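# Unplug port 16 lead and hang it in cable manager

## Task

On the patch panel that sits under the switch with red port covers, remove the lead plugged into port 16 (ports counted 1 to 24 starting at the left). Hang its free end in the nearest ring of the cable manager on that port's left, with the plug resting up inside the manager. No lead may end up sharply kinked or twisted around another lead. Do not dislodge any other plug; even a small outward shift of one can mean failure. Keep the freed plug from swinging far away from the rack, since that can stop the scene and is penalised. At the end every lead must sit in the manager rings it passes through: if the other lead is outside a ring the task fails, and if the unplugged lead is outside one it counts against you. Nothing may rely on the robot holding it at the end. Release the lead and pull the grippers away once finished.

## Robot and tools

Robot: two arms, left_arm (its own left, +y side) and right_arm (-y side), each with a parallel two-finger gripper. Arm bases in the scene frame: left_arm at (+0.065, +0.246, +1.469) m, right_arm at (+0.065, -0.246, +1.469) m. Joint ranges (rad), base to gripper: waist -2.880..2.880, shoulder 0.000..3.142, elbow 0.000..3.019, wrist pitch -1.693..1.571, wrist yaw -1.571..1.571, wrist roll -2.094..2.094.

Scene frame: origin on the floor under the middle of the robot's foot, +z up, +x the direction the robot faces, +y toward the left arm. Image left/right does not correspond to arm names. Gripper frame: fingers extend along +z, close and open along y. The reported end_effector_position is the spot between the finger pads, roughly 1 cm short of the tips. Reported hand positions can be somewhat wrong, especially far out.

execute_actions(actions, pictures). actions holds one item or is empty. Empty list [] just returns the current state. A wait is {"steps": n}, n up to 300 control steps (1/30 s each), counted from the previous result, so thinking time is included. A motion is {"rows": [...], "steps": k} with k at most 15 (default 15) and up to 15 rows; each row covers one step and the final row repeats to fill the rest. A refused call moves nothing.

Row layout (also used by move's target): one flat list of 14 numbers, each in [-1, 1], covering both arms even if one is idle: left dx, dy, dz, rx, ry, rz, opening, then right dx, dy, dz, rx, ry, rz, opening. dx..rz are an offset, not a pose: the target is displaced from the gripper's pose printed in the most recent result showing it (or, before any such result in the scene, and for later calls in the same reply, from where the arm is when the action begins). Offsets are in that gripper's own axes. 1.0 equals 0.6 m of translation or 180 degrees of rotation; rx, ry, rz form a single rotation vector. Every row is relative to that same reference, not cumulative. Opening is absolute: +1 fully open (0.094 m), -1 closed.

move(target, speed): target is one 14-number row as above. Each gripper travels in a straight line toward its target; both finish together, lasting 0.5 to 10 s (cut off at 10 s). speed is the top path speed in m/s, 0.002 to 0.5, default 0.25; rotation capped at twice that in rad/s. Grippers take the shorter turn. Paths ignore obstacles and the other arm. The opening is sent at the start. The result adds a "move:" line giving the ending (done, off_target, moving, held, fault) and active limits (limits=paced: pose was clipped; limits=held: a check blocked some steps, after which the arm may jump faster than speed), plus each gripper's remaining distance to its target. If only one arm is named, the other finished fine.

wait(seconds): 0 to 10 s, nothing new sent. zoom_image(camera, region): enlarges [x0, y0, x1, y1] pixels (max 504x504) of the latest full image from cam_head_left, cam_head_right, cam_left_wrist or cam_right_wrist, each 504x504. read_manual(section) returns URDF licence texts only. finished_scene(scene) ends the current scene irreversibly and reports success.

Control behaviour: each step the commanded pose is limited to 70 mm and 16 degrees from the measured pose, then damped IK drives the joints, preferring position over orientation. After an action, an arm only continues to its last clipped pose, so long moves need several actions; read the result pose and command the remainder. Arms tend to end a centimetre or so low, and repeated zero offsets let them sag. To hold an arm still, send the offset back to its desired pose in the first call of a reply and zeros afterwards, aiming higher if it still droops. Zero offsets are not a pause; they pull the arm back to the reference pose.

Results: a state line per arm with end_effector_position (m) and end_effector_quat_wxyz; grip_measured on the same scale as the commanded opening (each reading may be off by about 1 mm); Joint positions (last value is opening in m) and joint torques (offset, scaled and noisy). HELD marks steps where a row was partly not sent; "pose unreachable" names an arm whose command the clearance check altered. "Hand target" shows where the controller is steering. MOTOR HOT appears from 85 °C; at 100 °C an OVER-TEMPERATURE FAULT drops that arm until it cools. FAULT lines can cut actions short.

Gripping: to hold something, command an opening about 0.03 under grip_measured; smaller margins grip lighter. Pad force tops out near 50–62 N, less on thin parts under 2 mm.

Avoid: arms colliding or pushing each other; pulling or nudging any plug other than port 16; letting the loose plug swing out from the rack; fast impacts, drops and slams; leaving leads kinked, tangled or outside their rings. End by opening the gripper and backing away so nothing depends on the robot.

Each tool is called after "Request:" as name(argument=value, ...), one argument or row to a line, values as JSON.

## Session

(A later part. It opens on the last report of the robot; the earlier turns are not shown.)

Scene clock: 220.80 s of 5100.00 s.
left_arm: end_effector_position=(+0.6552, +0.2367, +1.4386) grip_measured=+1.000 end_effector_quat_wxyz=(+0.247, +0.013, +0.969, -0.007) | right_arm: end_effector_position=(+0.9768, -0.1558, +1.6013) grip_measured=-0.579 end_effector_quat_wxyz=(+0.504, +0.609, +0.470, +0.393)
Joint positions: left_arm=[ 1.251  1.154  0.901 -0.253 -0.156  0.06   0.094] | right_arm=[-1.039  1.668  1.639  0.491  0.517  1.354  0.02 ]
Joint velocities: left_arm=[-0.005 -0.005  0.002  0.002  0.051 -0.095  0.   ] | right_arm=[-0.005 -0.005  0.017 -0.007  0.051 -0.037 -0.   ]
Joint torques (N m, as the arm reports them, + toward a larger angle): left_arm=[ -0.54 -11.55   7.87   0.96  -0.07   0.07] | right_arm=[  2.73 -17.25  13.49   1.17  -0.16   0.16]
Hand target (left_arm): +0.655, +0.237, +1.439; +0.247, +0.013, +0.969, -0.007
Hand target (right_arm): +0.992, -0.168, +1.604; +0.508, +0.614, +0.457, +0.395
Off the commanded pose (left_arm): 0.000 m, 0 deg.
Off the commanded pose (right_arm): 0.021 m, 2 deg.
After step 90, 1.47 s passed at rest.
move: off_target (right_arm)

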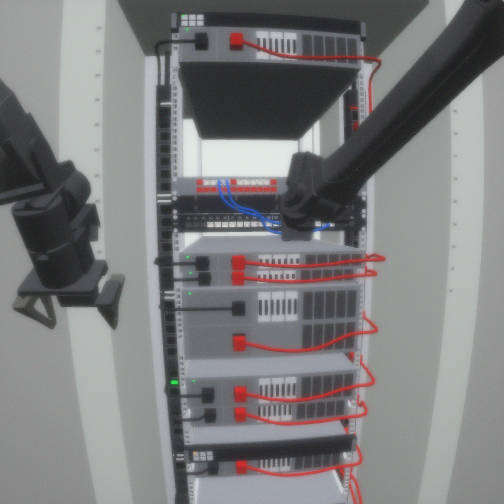

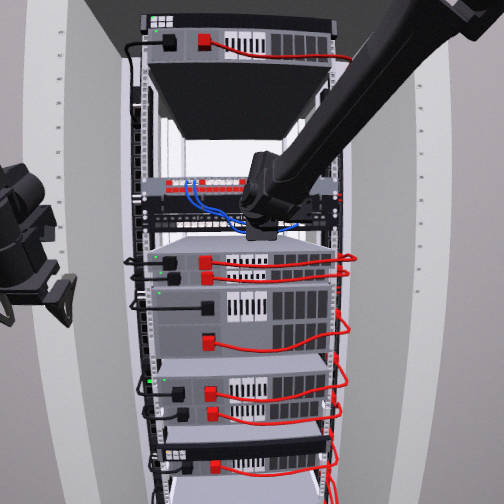

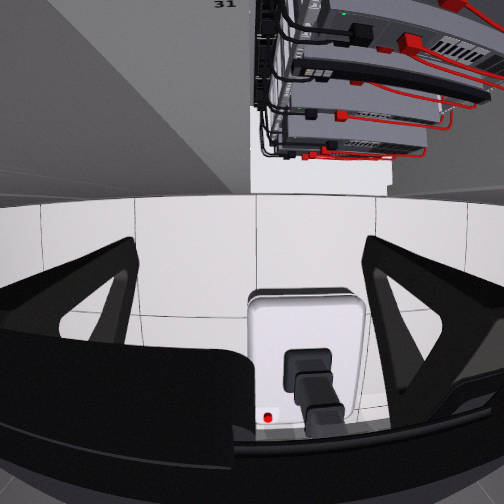

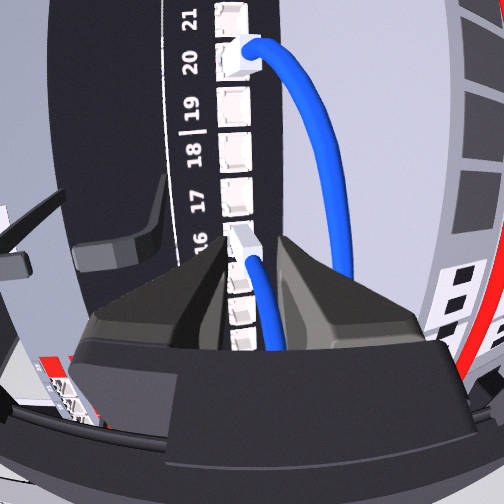

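Pitch tip up and shift right via wrist.

Request:
execute_actions(
  actions=[
    {"rows":[[0,0,0,0,0,0,1,-0.02,0.014,0.032,-0.022,-0.012,0.005,-0.52]]},
  ],
)

Request:
zoom_image(
  camera="cam_right_wrist",
  region=[150, 170, 350, 350],
)

Scene clock: 227.53 s of 5100.00 s.
left_arm: end_effector_position=(+0.6552, +0.2367, +1.4386) grip_measured=+1.000 end_effector_quat_wxyz=(+0.247, +0.013, +0.969, -0.007) | right_arm: end_effector_position=(+0.9777, -0.1573, +1.6037) grip_measured=-0.522 end_effector_quat_wxyz=(+0.512, +0.608, +0.456, +0.401)
Joint positions: left_arm=[ 1.251  1.154  0.901 -0.253 -0.156  0.06   0.094] | right_arm=[-1.04   1.677  1.639  0.536  0.521  1.355  0.022]
Joint velocities: left_arm=[-0.015 -0.015  0.007  0.012 -0.051 -0.007  0.   ] | right_arm=[ 0.005 -0.005  0.007 -0.002  0.066 -0.066 -0.   ]
Joint torques (N m, as the arm reports them, + toward a larger angle): left_arm=[ -0.84 -11.19   7.8    0.98  -0.08   0.07] | right_arm=[  2.4  -16.76  12.55   2.81  -0.36  -0.16]
Hand target (left_arm): +0.655, +0.237, +1.439; +0.247, +0.013, +0.969, -0.007
Hand target (right_arm): +0.991, -0.172, +1.606; +0.530, +0.602, +0.442, +0.402
Off the commanded pose (left_arm): 0.000 m, 0 deg.
Off the commanded pose (right_arm): 0.022 m, 3 deg.
Steps of this call (steps 1 to 90: nothing new was sent; then 3.23 s passed at rest; steps 91 to 105: all 15 steps of this action). Readings (end_effector_position):
91: left_arm (+0.6552, +0.2367, +1.4386) | right_arm (+0.9771, -0.1566, +1.6033)
92: left_arm (+0.6552, +0.2367, +1.4386) | right_arm (+0.9774, -0.1569, +1.6041)
94: left_arm (+0.6552, +0.2367, +1.4386) | right_arm (+0.9776, -0.1573, +1.6039)
98: left_arm (+0.6552, +0.2367, +1.4386) | right_arm (+0.9777, -0.1573, +1.6037)
105: the state above

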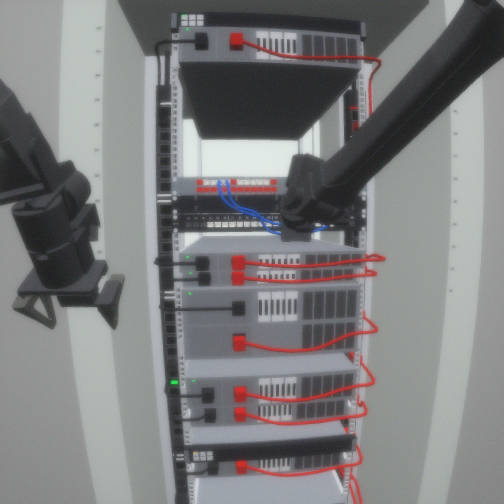

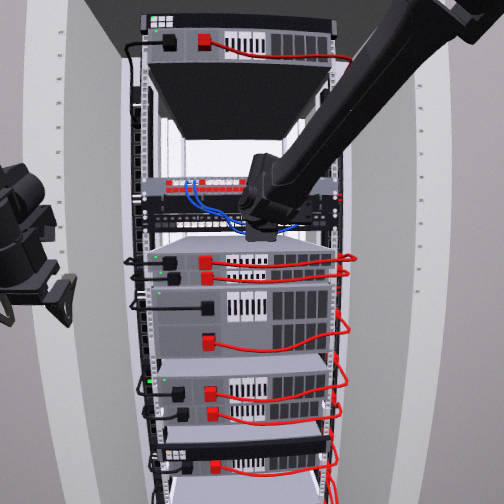

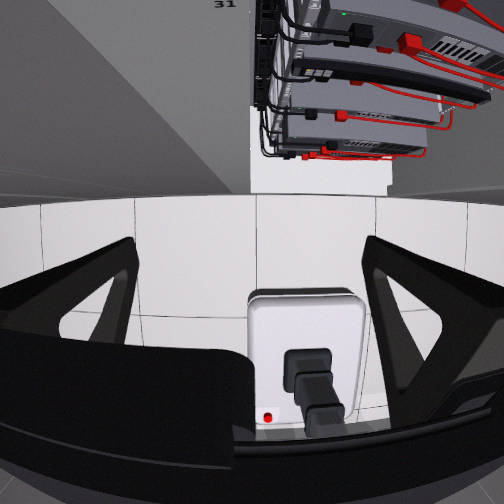

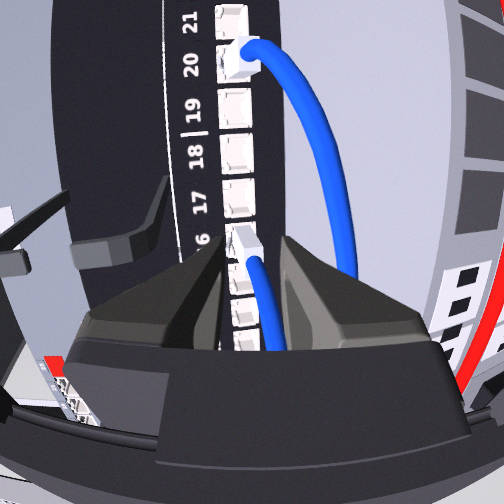

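Region (150, 170, 350, 350) of cam_right_wrist's 504x504 image, scaled by 2.520, with more detail than that image has; it fills the top 454 rows of this view, and the rest is white.

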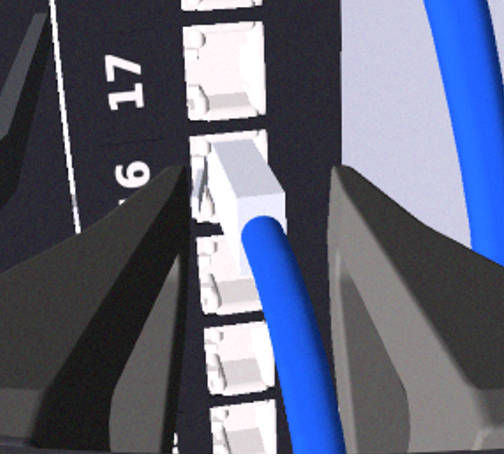

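Request:
move(
  target=[0,0,0,0,0,0,1,-0.028,0.008,0.008,-0.01,-0.012,0,-0.52],
  speed=0.03,
)

Request:
execute_actions(
  actions=[
    {"rows":[[0,0,0,0,0,0,1,0,0,0.008,0,0,0,-0.6],[0,0,0,0,0,0,1,0,0,0.008,0,0,0,-0.64],[0,0,0,0,0,0,1,0,0,0.008,0,0,0,-0.68],[0,0,0,0,0,0,1,0,0,0.008,0,0,0,-0.71],[0,0,0,0,0,0,1,0,0,0.008,0,0,0,-0.74],[0,0,0,0,0,0,1,0,0,0.008,0,0,0,-0.76],[0,0,0,0,0,0,1,0,0,0.008,0,0,0,-0.78],[0,0,0,0,0,0,1,0,0,0.008,0,0,0,-0.8],[0,0,0,0,0,0,1,0,0,0.008,0,0,0,-0.82],[0,0,0,0,0,0,1,0,0,0.008,0,0,0,-0.84]]},
  ],
)

Scene clock: 238.83 s of 5100.00 s.
left_arm: end_effector_position=(+0.6552, +0.2367, +1.4386) grip_measured=+1.000 end_effector_quat_wxyz=(+0.247, +0.013, +0.969, -0.007) | right_arm: end_effector_position=(+0.9768, -0.1585, +1.6064) grip_measured=-0.522 end_effector_quat_wxyz=(+0.516, +0.609, +0.448, +0.403)
Joint positions: left_arm=[ 1.251  1.154  0.901 -0.253 -0.156  0.06   0.094] | right_arm=[-1.038  1.677  1.637  0.554  0.531  1.355  0.022]
Joint velocities: left_arm=[ 0.005 -0.005 -0.007 -0.007 -0.066 -0.007  0.   ] | right_arm=[-0.024 -0.005  0.002 -0.007  0.022  0.007 -0.001]
Joint torques (N m, as the arm reports them, + toward a larger angle): left_arm=[ -1.36 -11.65   7.85   0.97  -0.06   0.07] | right_arm=[  2.71 -19.2    8.61   2.67  -0.01  -0.14]
Hand target (left_arm): +0.655, +0.237, +1.439; +0.247, +0.013, +0.969, -0.007
Hand target (right_arm): +0.978, -0.175, +1.608; +0.529, +0.607, +0.440, +0.397
Off the commanded pose (left_arm): 0.000 m, 0 deg.
Off the commanded pose (right_arm): 0.017 m, 2 deg.
After step 90, 7.27 s passed at rest.
move: off_target (right_arm)

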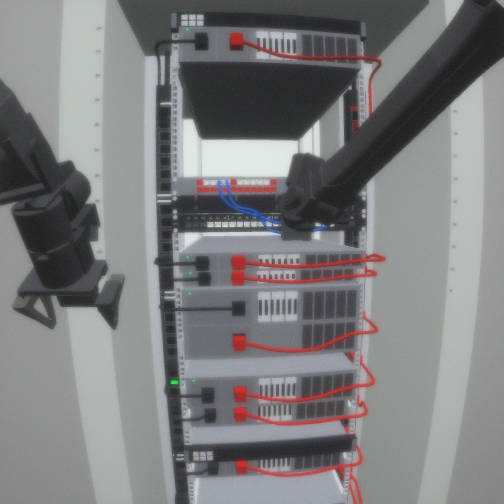

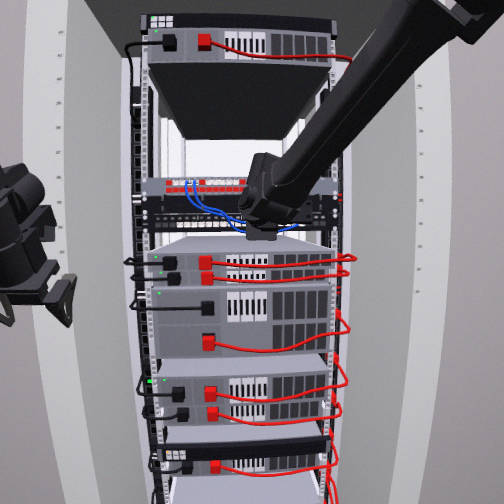

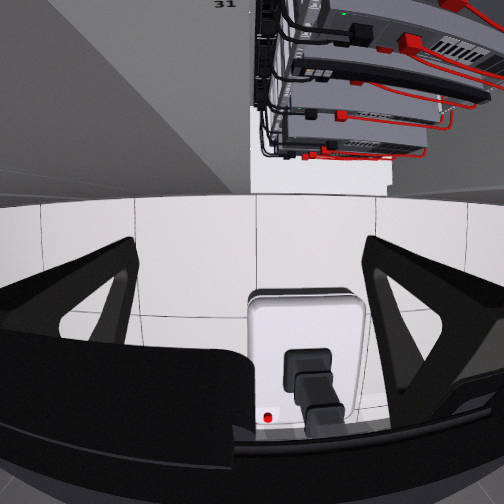

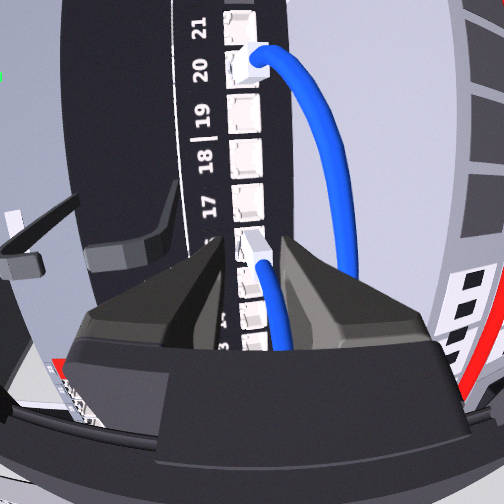

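Scene clock: 239.33 s of 5100.00 s.
left_arm: end_effector_position=(+0.6552, +0.2367, +1.4386) grip_measured=+1.000 end_effector_quat_wxyz=(+0.247, +0.013, +0.969, -0.007) | right_arm: end_effector_position=(+0.9768, -0.1580, +1.6053) grip_measured=-0.828 end_effector_quat_wxyz=(+0.515, +0.609, +0.450, +0.402)
Joint positions: left_arm=[ 1.251  1.154  0.901 -0.253 -0.156  0.06   0.094] | right_arm=[-1.038  1.677  1.637  0.549  0.53   1.355  0.008]
Joint velocities: left_arm=[-0.005 -0.005  0.012  0.012 -0.051  0.037  0.   ] | right_arm=[-0.024 -0.005 -0.012 -0.012  0.051 -0.007 -0.001]
Joint torques (N m, as the arm reports them, + toward a larger angle): left_arm=[ -1.54 -11.66   7.89   0.96  -0.06   0.03] | right_arm=[  3.94 -18.55  10.13   1.65  -0.2   -0.01]
Hand target (left_arm): +0.655, +0.237, +1.439; +0.247, +0.013, +0.969, -0.007
Hand target (right_arm): +0.981, -0.160, +1.606; +0.516, +0.609, +0.448, +0.403
Off the commanded pose (left_arm): 0.000 m, 0 deg.
Off the commanded pose (right_arm): 0.005 m, 0 deg.
Steps of this call (steps 1 to 15: all 15 steps of this action). Readings (end_effector_position):
1: left_arm (+0.6552, +0.2367, +1.4386) | right_arm (+0.9768, -0.1584, +1.6065)
2: left_arm (+0.6552, +0.2367, +1.4386) | right_arm (+0.9769, -0.1582, +1.6065)
4: left_arm (+0.6552, +0.2367, +1.4386) | right_arm (+0.9769, -0.1581, +1.6063)
8: left_arm (+0.6552, +0.2367, +1.4386) | right_arm (+0.9768, -0.1579, +1.6054)
15: the state above

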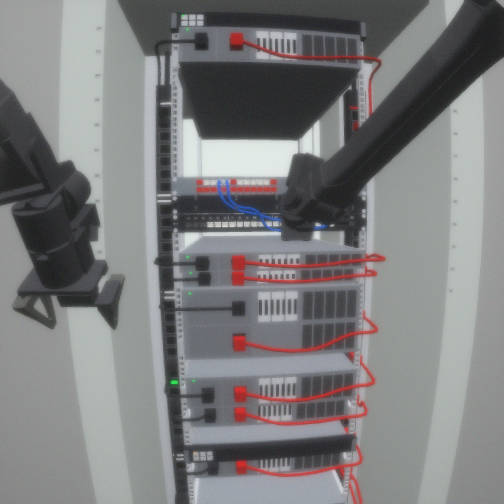

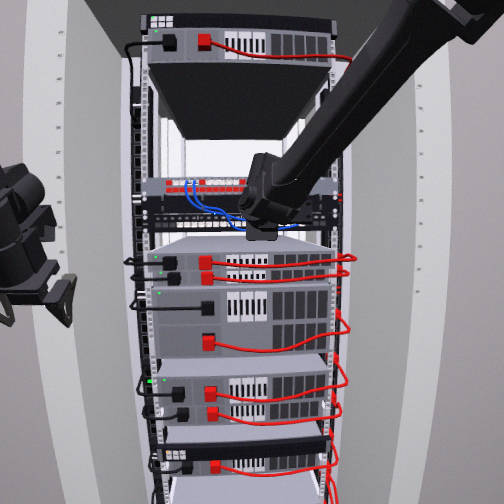

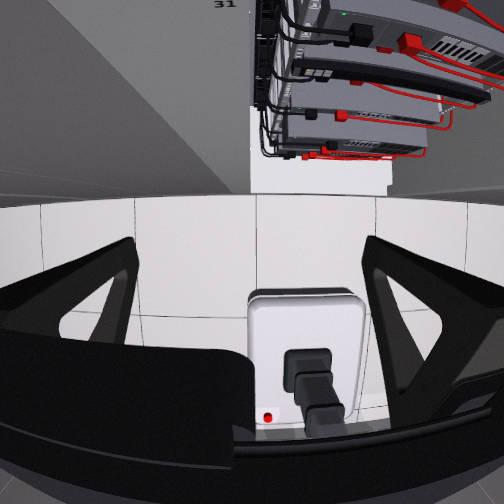

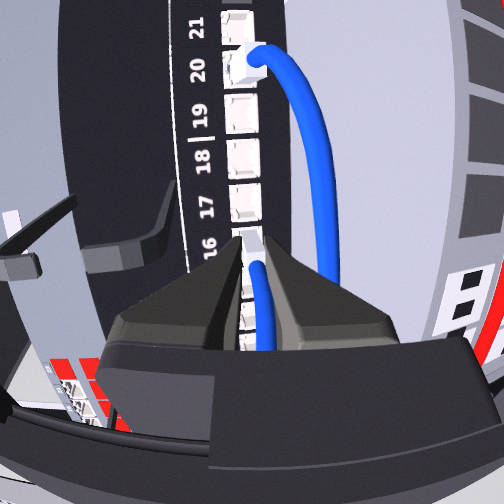

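Request:
move(
  target=[0,0,0,0,0,0,1,-0.013,0.015,-0.048,0,0,0,-0.865],
  speed=0.025,
)

Request:
move(
  target=[-0.36,-0.2,-0.32,0.1,-0.33,0.06,1,0,0,0,0,0,0,-0.865],
  speed=0.3,
)

Scene clock: 251.10 s of 5100.00 s.
left_arm: end_effector_position=(+0.6552, +0.2367, +1.4386) grip_measured=+1.000 end_effector_quat_wxyz=(+0.247, +0.013, +0.969, -0.007) | right_arm: end_effector_position=(+0.9639, -0.1598, +1.6047) grip_measured=-0.855 end_effector_quat_wxyz=(+0.512, +0.607, +0.454, +0.404)
Joint positions: left_arm=[ 1.251  1.154  0.901 -0.253 -0.156  0.06   0.094] | right_arm=[-1.038  1.646  1.58   0.57   0.519  1.355  0.007]
Joint velocities: left_arm=[-0.005  0.005 -0.037  0.002 -0.007  0.037  0.   ] | right_arm=[ 0.005 -0.024 -0.007 -0.017 -0.022 -0.007 -0.001]
Joint torques (N m, as the arm reports them, + toward a larger angle): left_arm=[ -0.83 -11.46   7.85   0.89  -0.05   0.04] | right_arm=[  5.78 -22.02   4.99   2.19   0.92  -0.1 ]
Hand target (left_arm): +0.655, +0.237, +1.439; +0.247, +0.013, +0.969, -0.007
Hand target (right_arm): +0.950, -0.159, +1.618; +0.514, +0.610, +0.450, +0.402
Off the commanded pose (left_arm): 0.000 m, 0 deg.
Off the commanded pose (right_arm): 0.021 m, 1 deg.
After step 90, 7.27 s passed at rest.
move: off_target (right_arm)

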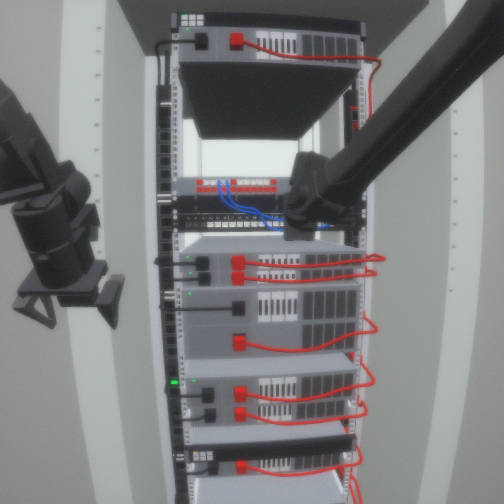

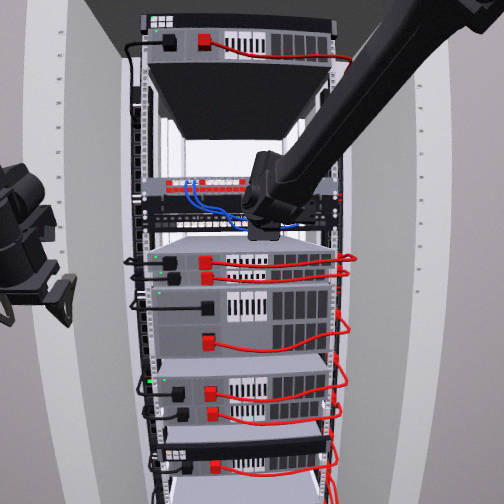

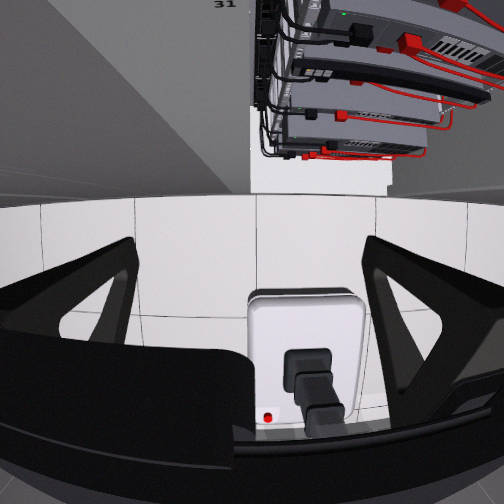

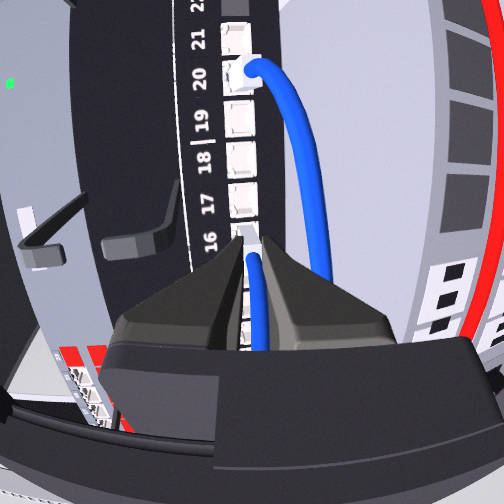

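Scene clock: 253.67 s of 5100.00 s.
left_arm: end_effector_position=(+0.7339, +0.1185, +1.6935) grip_measured=+1.000 end_effector_quat_wxyz=(+0.672, +0.137, +0.716, -0.131) | right_arm: end_effector_position=(+0.9644, -0.1594, +1.6048) grip_measured=-0.856 end_effector_quat_wxyz=(+0.511, +0.605, +0.455, +0.406)
Joint positions: left_arm=[1.012 1.01  0.866 0.557 0.095 0.301 0.094] | right_arm=[-1.04   1.646  1.58   0.57   0.512  1.355  0.007]
Joint velocities: left_arm=[-0.005 -0.015 -0.002 -0.002  0.022 -0.051  0.   ] | right_arm=[-0.005 -0.005  0.022  0.022  0.051  0.007  0.001]
Joint torques (N m, as the arm reports them, + toward a larger angle): left_arm=[-1.9  -8.48 12.97  2.12  0.3   0.18] | right_arm=[  4.46 -18.72   8.58   1.8    0.16  -0.02]
Hand target (left_arm): +0.749, +0.116, +1.711; +0.688, +0.137, +0.701, -0.128
Hand target (right_arm): +0.964, -0.160, +1.605; +0.512, +0.607, +0.454, +0.404
Off the commanded pose (left_arm): 0.024 m, 2 deg.
Off the commanded pose (right_arm): 0.001 m, 0 deg.
move: off_target (left_arm)

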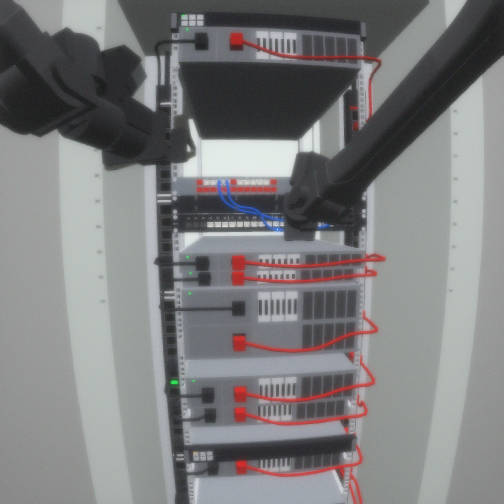

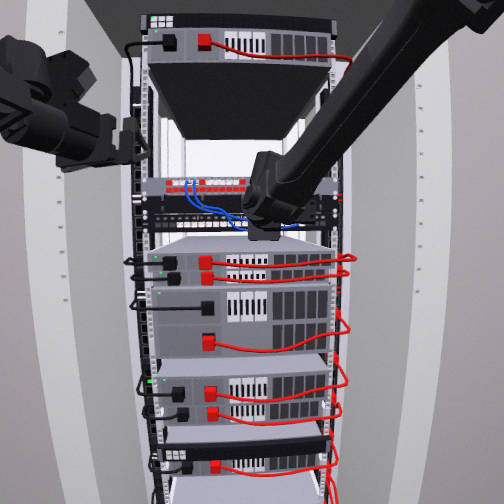

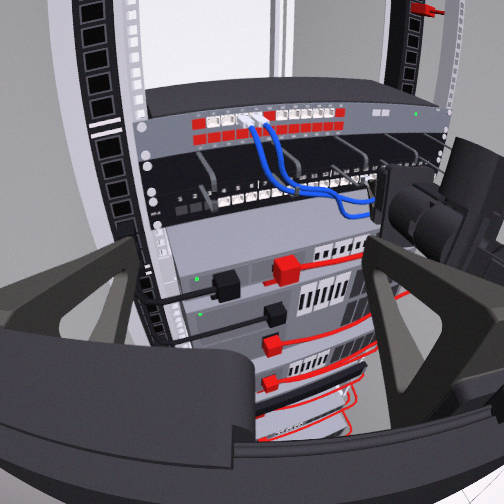

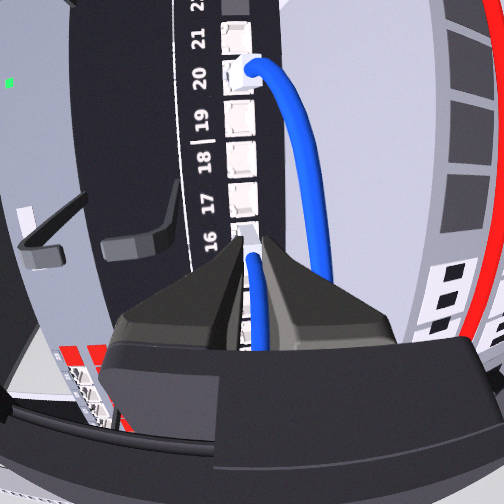

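Request:
move(
  target=[-0.03,0,0.12,0.1,-0.02,0,1,-0.012,0.013,0.052,0,0.025,0,-0.6],
  speed=0.08,
)

Request:
zoom_image(
  camera="cam_left_wrist",
  region=[200, 100, 400, 260],
)

Scene clock: 262.40 s of 5100.00 s.
left_arm: end_effector_position=(+0.7836, +0.0903, +1.6998) grip_measured=+1.000 end_effector_quat_wxyz=(+0.660, +0.239, +0.668, -0.248) | right_arm: end_effector_position=(+0.9719, -0.1553, +1.5980) grip_measured=-0.601 end_effector_quat_wxyz=(+0.485, +0.586, +0.488, +0.429)
Joint positions: left_arm=[1.11  1.162 1.085 0.462 0.509 0.272 0.094] | right_arm=[-1.065  1.645  1.588  0.511  0.395  1.375  0.019]
Joint velocities: left_arm=[-0.015  0.005  0.002  0.002  0.037  0.007  0.   ] | right_arm=[ 0.005 -0.005 -0.002 -0.012 -0.081 -0.037  0.001]
Joint torques (N m, as the arm reports them, + toward a larger angle): left_arm=[ -1.48 -11.6   13.92   1.11   0.22  -0.06] | right_arm=[  1.8  -17.39  14.29   0.85  -0.44   0.09]
Hand target (left_arm): +0.801, +0.094, +1.708; +0.665, +0.235, +0.665, -0.246
Hand target (right_arm): +0.990, -0.174, +1.609; +0.494, +0.588, +0.475, +0.429
Off the commanded pose (left_arm): 0.019 m, 1 deg.
Off the commanded pose (right_arm): 0.031 m, 2 deg.
After step 90, 3.40 s passed at rest.
move: off_target (left_arm, right_arm)

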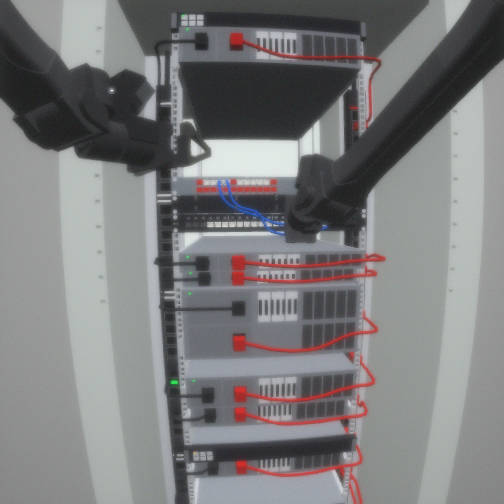

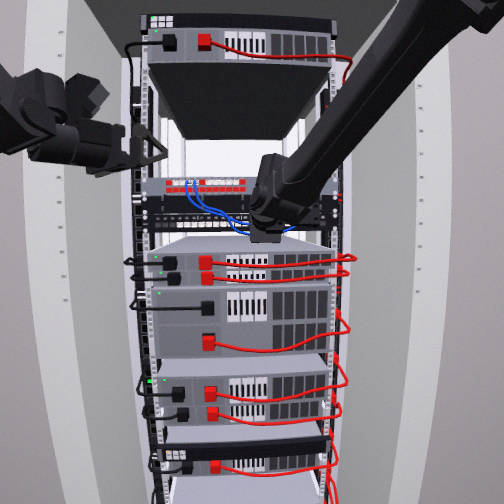

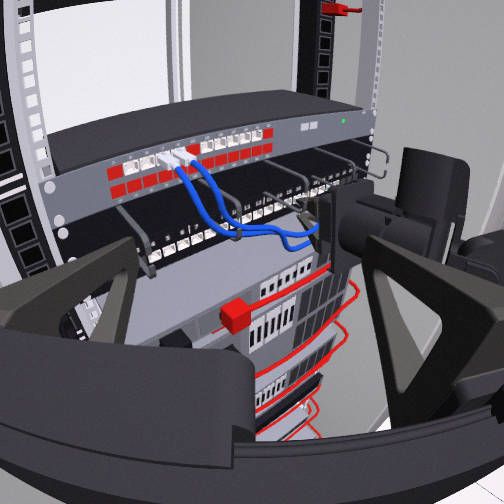

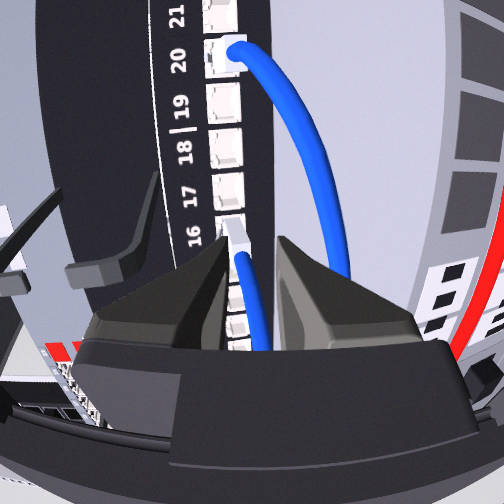

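Region (200, 100, 400, 260) of cam_left_wrist's 504x504 image, scaled by 2.520, with more detail than that image has; it fills the top 403 rows of this view, and the rest is white.

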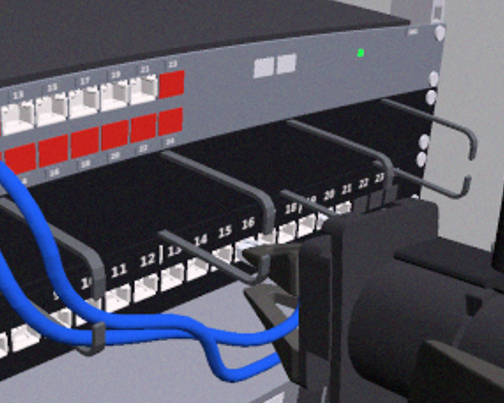

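Upper finger is dragging on the plug; lift the tip via wrist pitch.

Request:
execute_actions(
  actions=[
    {"rows":[[0,0,0,0,0,0,1,-0.02,0.028,0.028,-0.025,-0.005,0.02,-0.5]]},
  ],
)

Scene clock: 270.30 s of 5100.00 s.
left_arm: end_effector_position=(+0.7836, +0.0903, +1.6998) grip_measured=+1.000 end_effector_quat_wxyz=(+0.660, +0.239, +0.668, -0.248) | right_arm: end_effector_position=(+0.9731, -0.1557, +1.5995) grip_measured=-0.503 end_effector_quat_wxyz=(+0.484, +0.587, +0.475, +0.441)
Joint positions: left_arm=[1.11  1.162 1.085 0.462 0.509 0.271 0.094] | right_arm=[-1.067  1.65   1.588  0.538  0.386  1.397  0.023]
Joint velocities: left_arm=[ 0.005  0.005 -0.017 -0.007 -0.081  0.066  0.   ] | right_arm=[-0.005 -0.005 -0.012 -0.007 -0.022 -0.022 -0.001]
Joint torques (N m, as the arm reports them, + toward a larger angle): left_arm=[ -1.72 -12.46   9.43   1.49   0.14   0.08] | right_arm=[  2.27 -17.29  12.29   3.21  -0.62   0.16]
Hand target (left_arm): +0.784, +0.090, +1.700; +0.660, +0.239, +0.668, -0.248
Hand target (right_arm): +0.987, -0.170, +1.612; +0.497, +0.584, +0.449, +0.458
Off the commanded pose (left_arm): 0.000 m, 0 deg.
Off the commanded pose (right_arm): 0.025 m, 4 deg.
Steps of this call (steps 1 to 90: nothing new was sent; then 4.40 s passed at rest; steps 91 to 105: all 15 steps of this action). Readings (end_effector_position):
91: left_arm (+0.7836, +0.0903, +1.6998) | right_arm (+0.9722, -0.1553, +1.5992)
92: left_arm (+0.7836, +0.0903, +1.6998) | right_arm (+0.9728, -0.1557, +1.5998)
94: left_arm (+0.7836, +0.0903, +1.6998) | right_arm (+0.9731, -0.1557, +1.5994)
98: left_arm (+0.7836, +0.0903, +1.6998) | right_arm (+0.9731, -0.1557, +1.5995)
105: the state above

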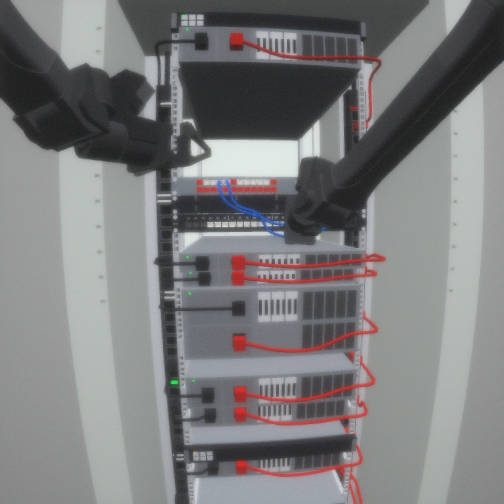

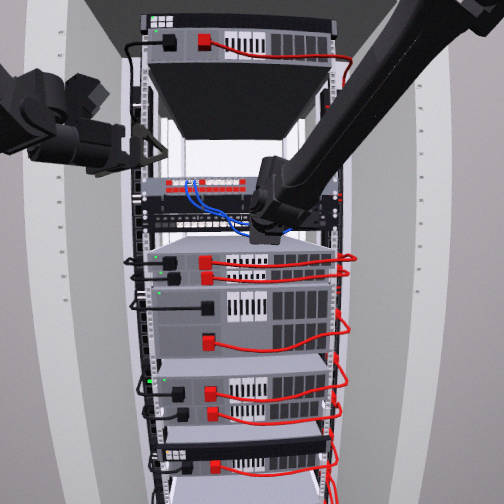

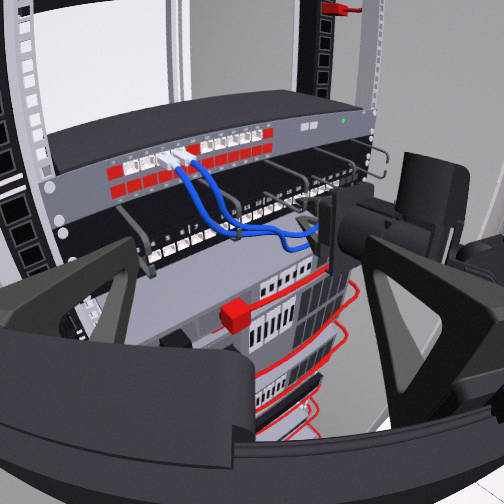

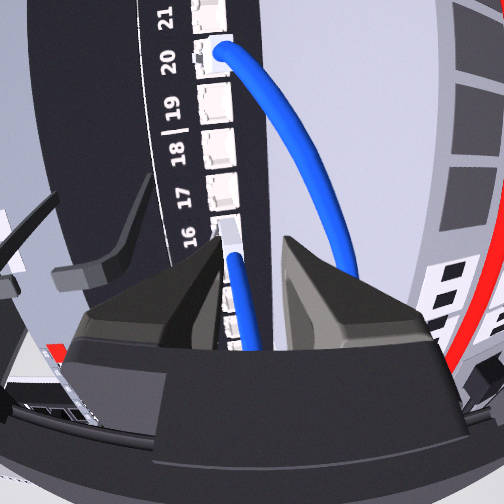

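Request:
move(
  target=[0,0,0,0,0,0,1,0.02,0.022,0.005,-0.01,-0.08,0.015,-0.58],
  speed=0.08,
)

Request:
zoom_image(
  camera="cam_left_wrist",
  region=[250, 150, 370, 260],
)

Scene clock: 283.73 s of 5100.00 s.
left_arm: end_effector_position=(+0.7836, +0.0903, +1.6998) grip_measured=+1.000 end_effector_quat_wxyz=(+0.660, +0.239, +0.668, -0.248) | right_arm: end_effector_position=(+0.9652, -0.1570, +1.6045) grip_measured=-0.579 end_effector_quat_wxyz=(+0.533, +0.648, +0.397, +0.373)
Joint positions: left_arm=[1.11  1.162 1.085 0.462 0.509 0.271 0.094] | right_arm=[-0.999  1.697  1.643  0.61   0.697  1.366  0.02 ]
Joint velocities: left_arm=[ 0.015 -0.005 -0.012  0.012  0.051 -0.022  0.   ] | right_arm=[-0.015 -0.015 -0.007  0.002  0.037  0.051  0.   ]
Joint torques (N m, as the arm reports them, + toward a larger angle): left_arm=[ -1.8  -12.95   9.59   1.5    0.16   0.06] | right_arm=[  6.13 -16.37  13.32   2.16  -0.11  -0.15]
Hand target (left_arm): +0.784, +0.090, +1.700; +0.660, +0.239, +0.668, -0.248
Hand target (right_arm): +0.977, -0.146, +1.612; +0.537, +0.642, +0.389, +0.384
Off the commanded pose (left_arm): 0.000 m, 0 deg.
Off the commanded pose (right_arm): 0.020 m, 2 deg.
After step 90, 8.53 s passed at rest.
move: off_target (right_arm)

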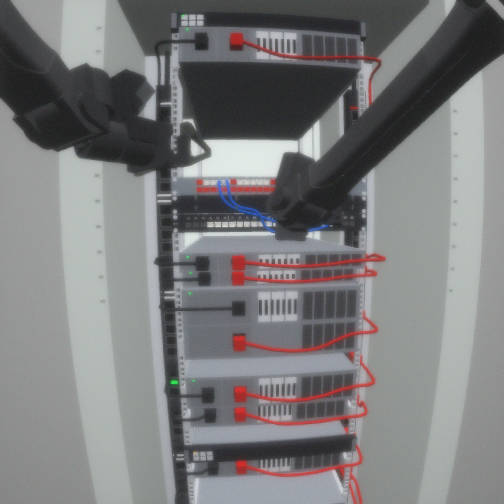

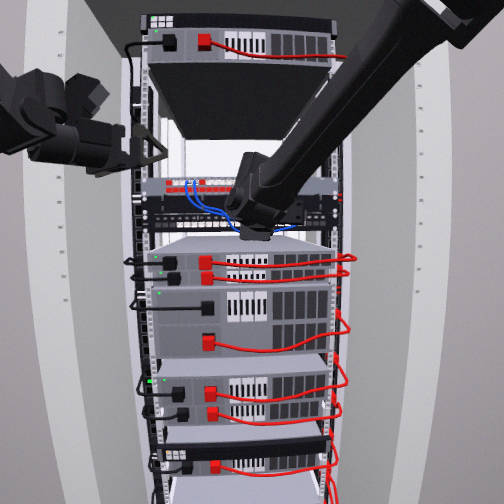

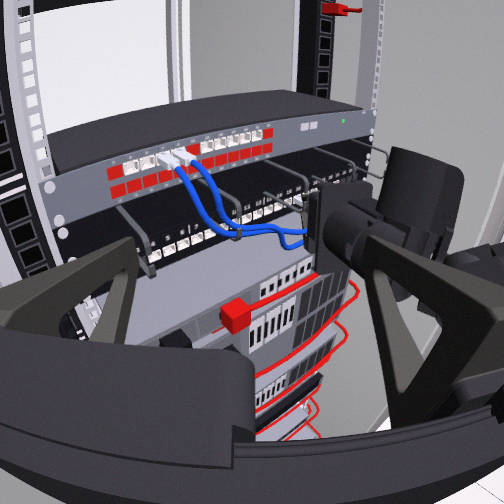

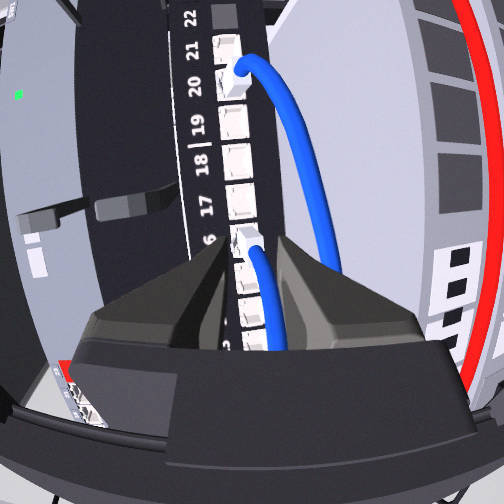

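Region (250, 150, 370, 260) of cam_left_wrist's 504x504 image, scaled by 4.200, with more detail than that image has; it fills the top 462 rows of this view, and the rest is white.

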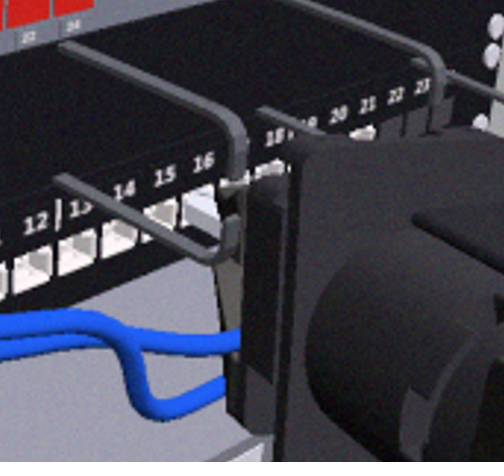

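Request:
move(
  target=[0,0,0,0,0,0,1,0.004,0.017,0.057,-0.015,0.028,-0.015,-0.58],
  speed=0.04,
)

Request:
zoom_image(
  camera="cam_left_wrist",
  region=[250, 150, 370, 260],
)

Scene clock: 295.07 s of 5100.00 s.
left_arm: end_effector_position=(+0.7836, +0.0903, +1.6998) grip_measured=+1.000 end_effector_quat_wxyz=(+0.660, +0.239, +0.668, -0.248) | right_arm: end_effector_position=(+0.9772, -0.1531, +1.6055) grip_measured=-0.579 end_effector_quat_wxyz=(+0.522, +0.614, +0.432, +0.405)
Joint positions: left_arm=[1.11  1.162 1.085 0.462 0.509 0.271 0.094] | right_arm=[-1.025  1.697  1.648  0.592  0.562  1.355  0.02 ]
Joint velocities: left_arm=[ 0.015 -0.005  0.007  0.007  0.022  0.007  0.   ] | right_arm=[-0.034 -0.015  0.017 -0.002  0.022  0.022  0.   ]
Joint torques (N m, as the arm reports them, + toward a larger angle): left_arm=[ -1.46 -12.53   9.46   1.47   0.15   0.06] | right_arm=[  2.36 -16.76  14.32   1.33  -0.39  -0.24]
Hand target (left_arm): +0.784, +0.090, +1.700; +0.660, +0.239, +0.668, -0.248
Hand target (right_arm): +0.995, -0.169, +1.610; +0.538, +0.608, +0.427, +0.398
Off the commanded pose (left_arm): 0.000 m, 0 deg.
Off the commanded pose (right_arm): 0.027 m, 2 deg.
After step 90, 6.73 s passed at rest.
move: off_target (right_arm)

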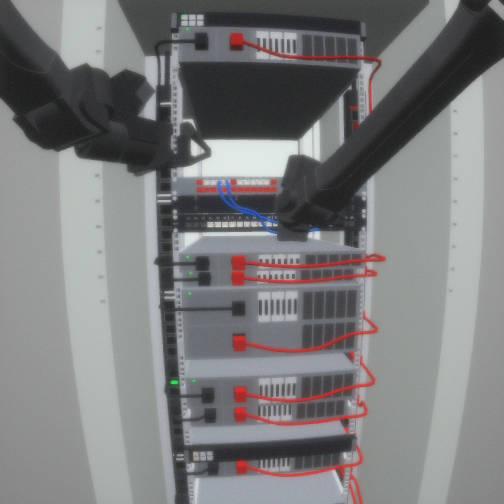

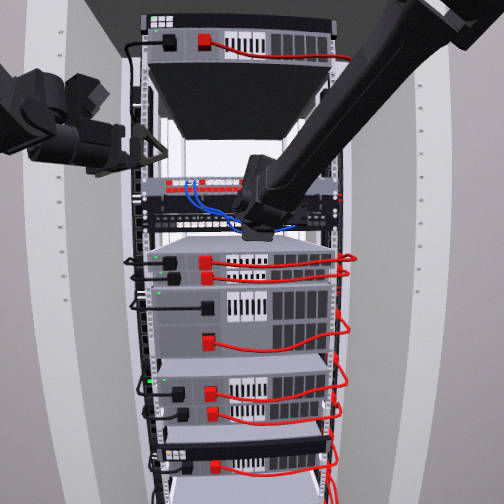

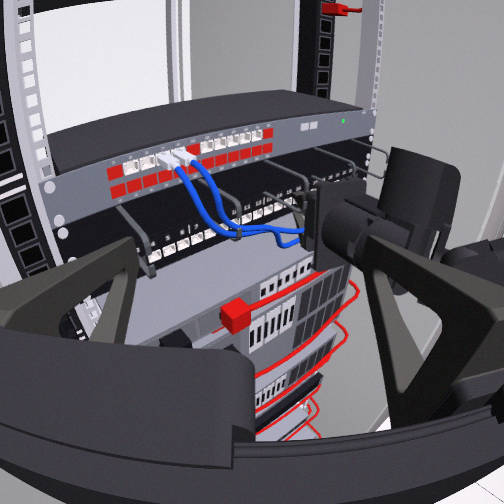

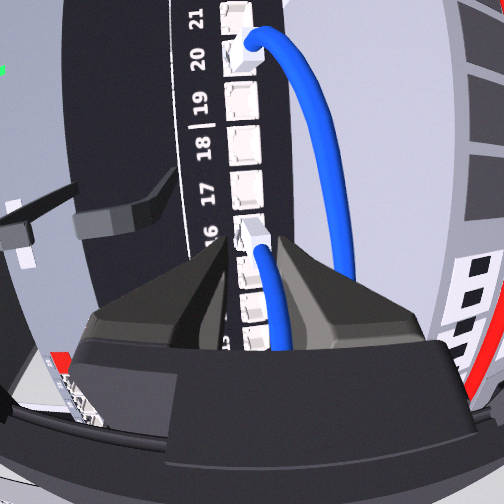

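Region (250, 150, 370, 260) of cam_left_wrist's 504x504 image, scaled by 4.200, with more detail than that image has; it fills the top 462 rows of this view, and the rest is white.

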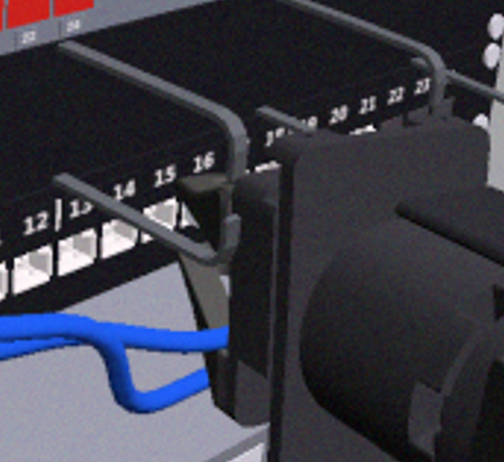

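Request:
execute_actions(
  actions=[
    {"rows":[[0,0,0,0,0,0,1,-0.026,0.012,0.03,0,-0.005,-0.015,-0.58],[0,0,0,0,0,0,1,-0.03,0.012,0.03,0,-0.005,-0.015,-0.58],[0,0,0,0,0,0,1,-0.034,0.012,0.03,0,-0.005,-0.015,-0.58],[0,0,0,0,0,0,1,-0.034,0.012,0.03,0,-0.005,-0.015,-0.58],[0,0,0,0,0,0,1,-0.034,0.012,0.03,0,-0.005,-0.015,-0.58],[0,0,0,0,0,0,1,-0.032,0.012,0.036,0,-0.005,-0.015,-0.58],[0,0,0,0,0,0,1,-0.03,0.013,0.042,0,-0.005,-0.015,-0.58],[0,0,0,0,0,0,1,-0.028,0.013,0.048,0,-0.005,-0.015,-0.58],[0,0,0,0,0,0,1,-0.026,0.014,0.054,-0.005,-0.005,-0.015,-0.58],[0,0,0,0,0,0,1,-0.024,0.014,0.06,-0.005,-0.005,-0.015,-0.58]]},
  ],
)

Request:
zoom_image(
  camera="cam_left_wrist",
  region=[250, 150, 370, 260],
)

Scene clock: 308.93 s of 5100.00 s.
left_arm: end_effector_position=(+0.7836, +0.0903, +1.6998) grip_measured=+1.000 end_effector_quat_wxyz=(+0.660, +0.239, +0.668, -0.248) | right_arm: end_effector_position=(+0.9776, -0.1532, +1.6036) grip_measured=-0.579 end_effector_quat_wxyz=(+0.519, +0.613, +0.442, +0.401)
Joint positions: left_arm=[1.11  1.162 1.085 0.462 0.509 0.271 0.094] | right_arm=[-1.027  1.693  1.648  0.569  0.554  1.351  0.02 ]
Joint velocities: left_arm=[-0.005 -0.005 -0.007 -0.002  0.066 -0.066  0.   ] | right_arm=[-0.005  0.015 -0.017 -0.002  0.037 -0.022 -0.001]
Joint torques (N m, as the arm reports them, + toward a larger angle): left_arm=[ -1.69 -12.87   9.48   1.51   0.14   0.04] | right_arm=[  0.92 -16.32  15.98   0.96  -0.91  -0.3 ]
Hand target (left_arm): +0.784, +0.090, +1.700; +0.660, +0.239, +0.668, -0.248
Hand target (right_arm): +1.002, -0.178, +1.609; +0.540, +0.602, +0.439, +0.391
Off the commanded pose (left_arm): 0.000 m, 0 deg.
Off the commanded pose (right_arm): 0.039 m, 3 deg.
Steps of this call (steps 1 to 90: nothing new was sent; then 10.37 s passed at rest; steps 91 to 105: all 15 steps of this action). Readings (end_effector_position):
91: left_arm (+0.7836, +0.0903, +1.6998) | right_arm (+0.9773, -0.1528, +1.6046)
92: left_arm (+0.7836, +0.0903, +1.6998) | right_arm (+0.9773, -0.1528, +1.6043)
94: left_arm (+0.7836, +0.0903, +1.6998) | right_arm (+0.9774, -0.1531, +1.6048)
98: left_arm (+0.7836, +0.0903, +1.6998) | right_arm (+0.9774, -0.1530, +1.6037)
105: the state above

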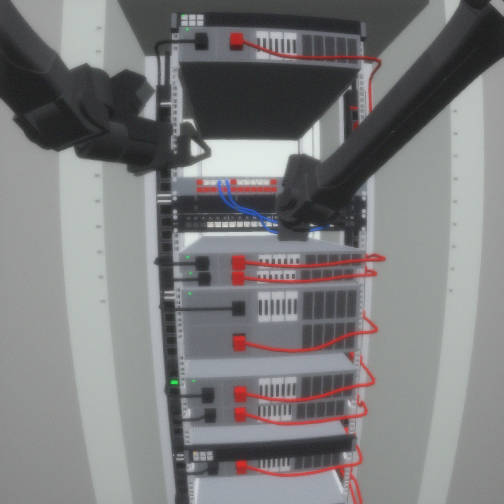

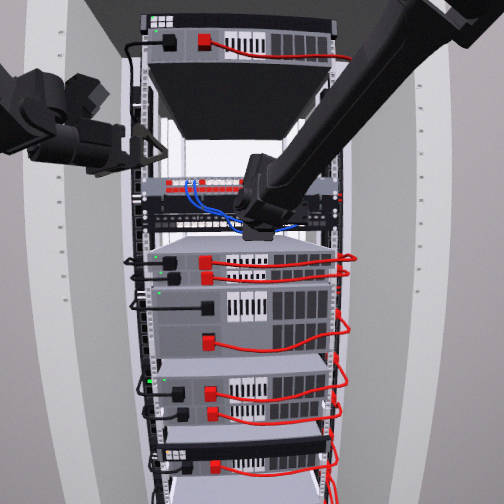

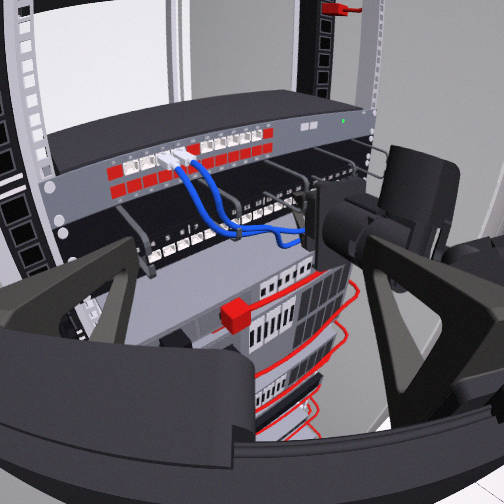

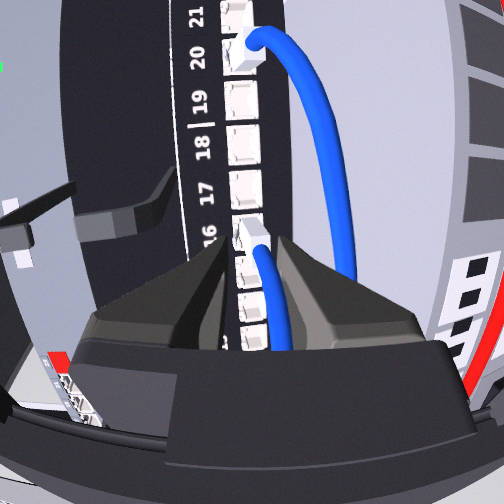

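Region (250, 150, 370, 260) of cam_left_wrist's 504x504 image, scaled by 4.200, with more detail than that image has; it fills the top 462 rows of this view, and the rest is white.

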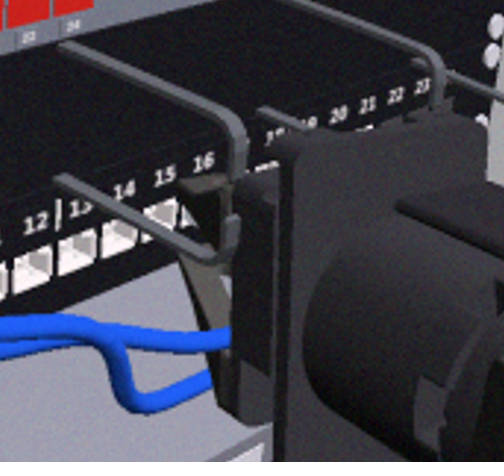

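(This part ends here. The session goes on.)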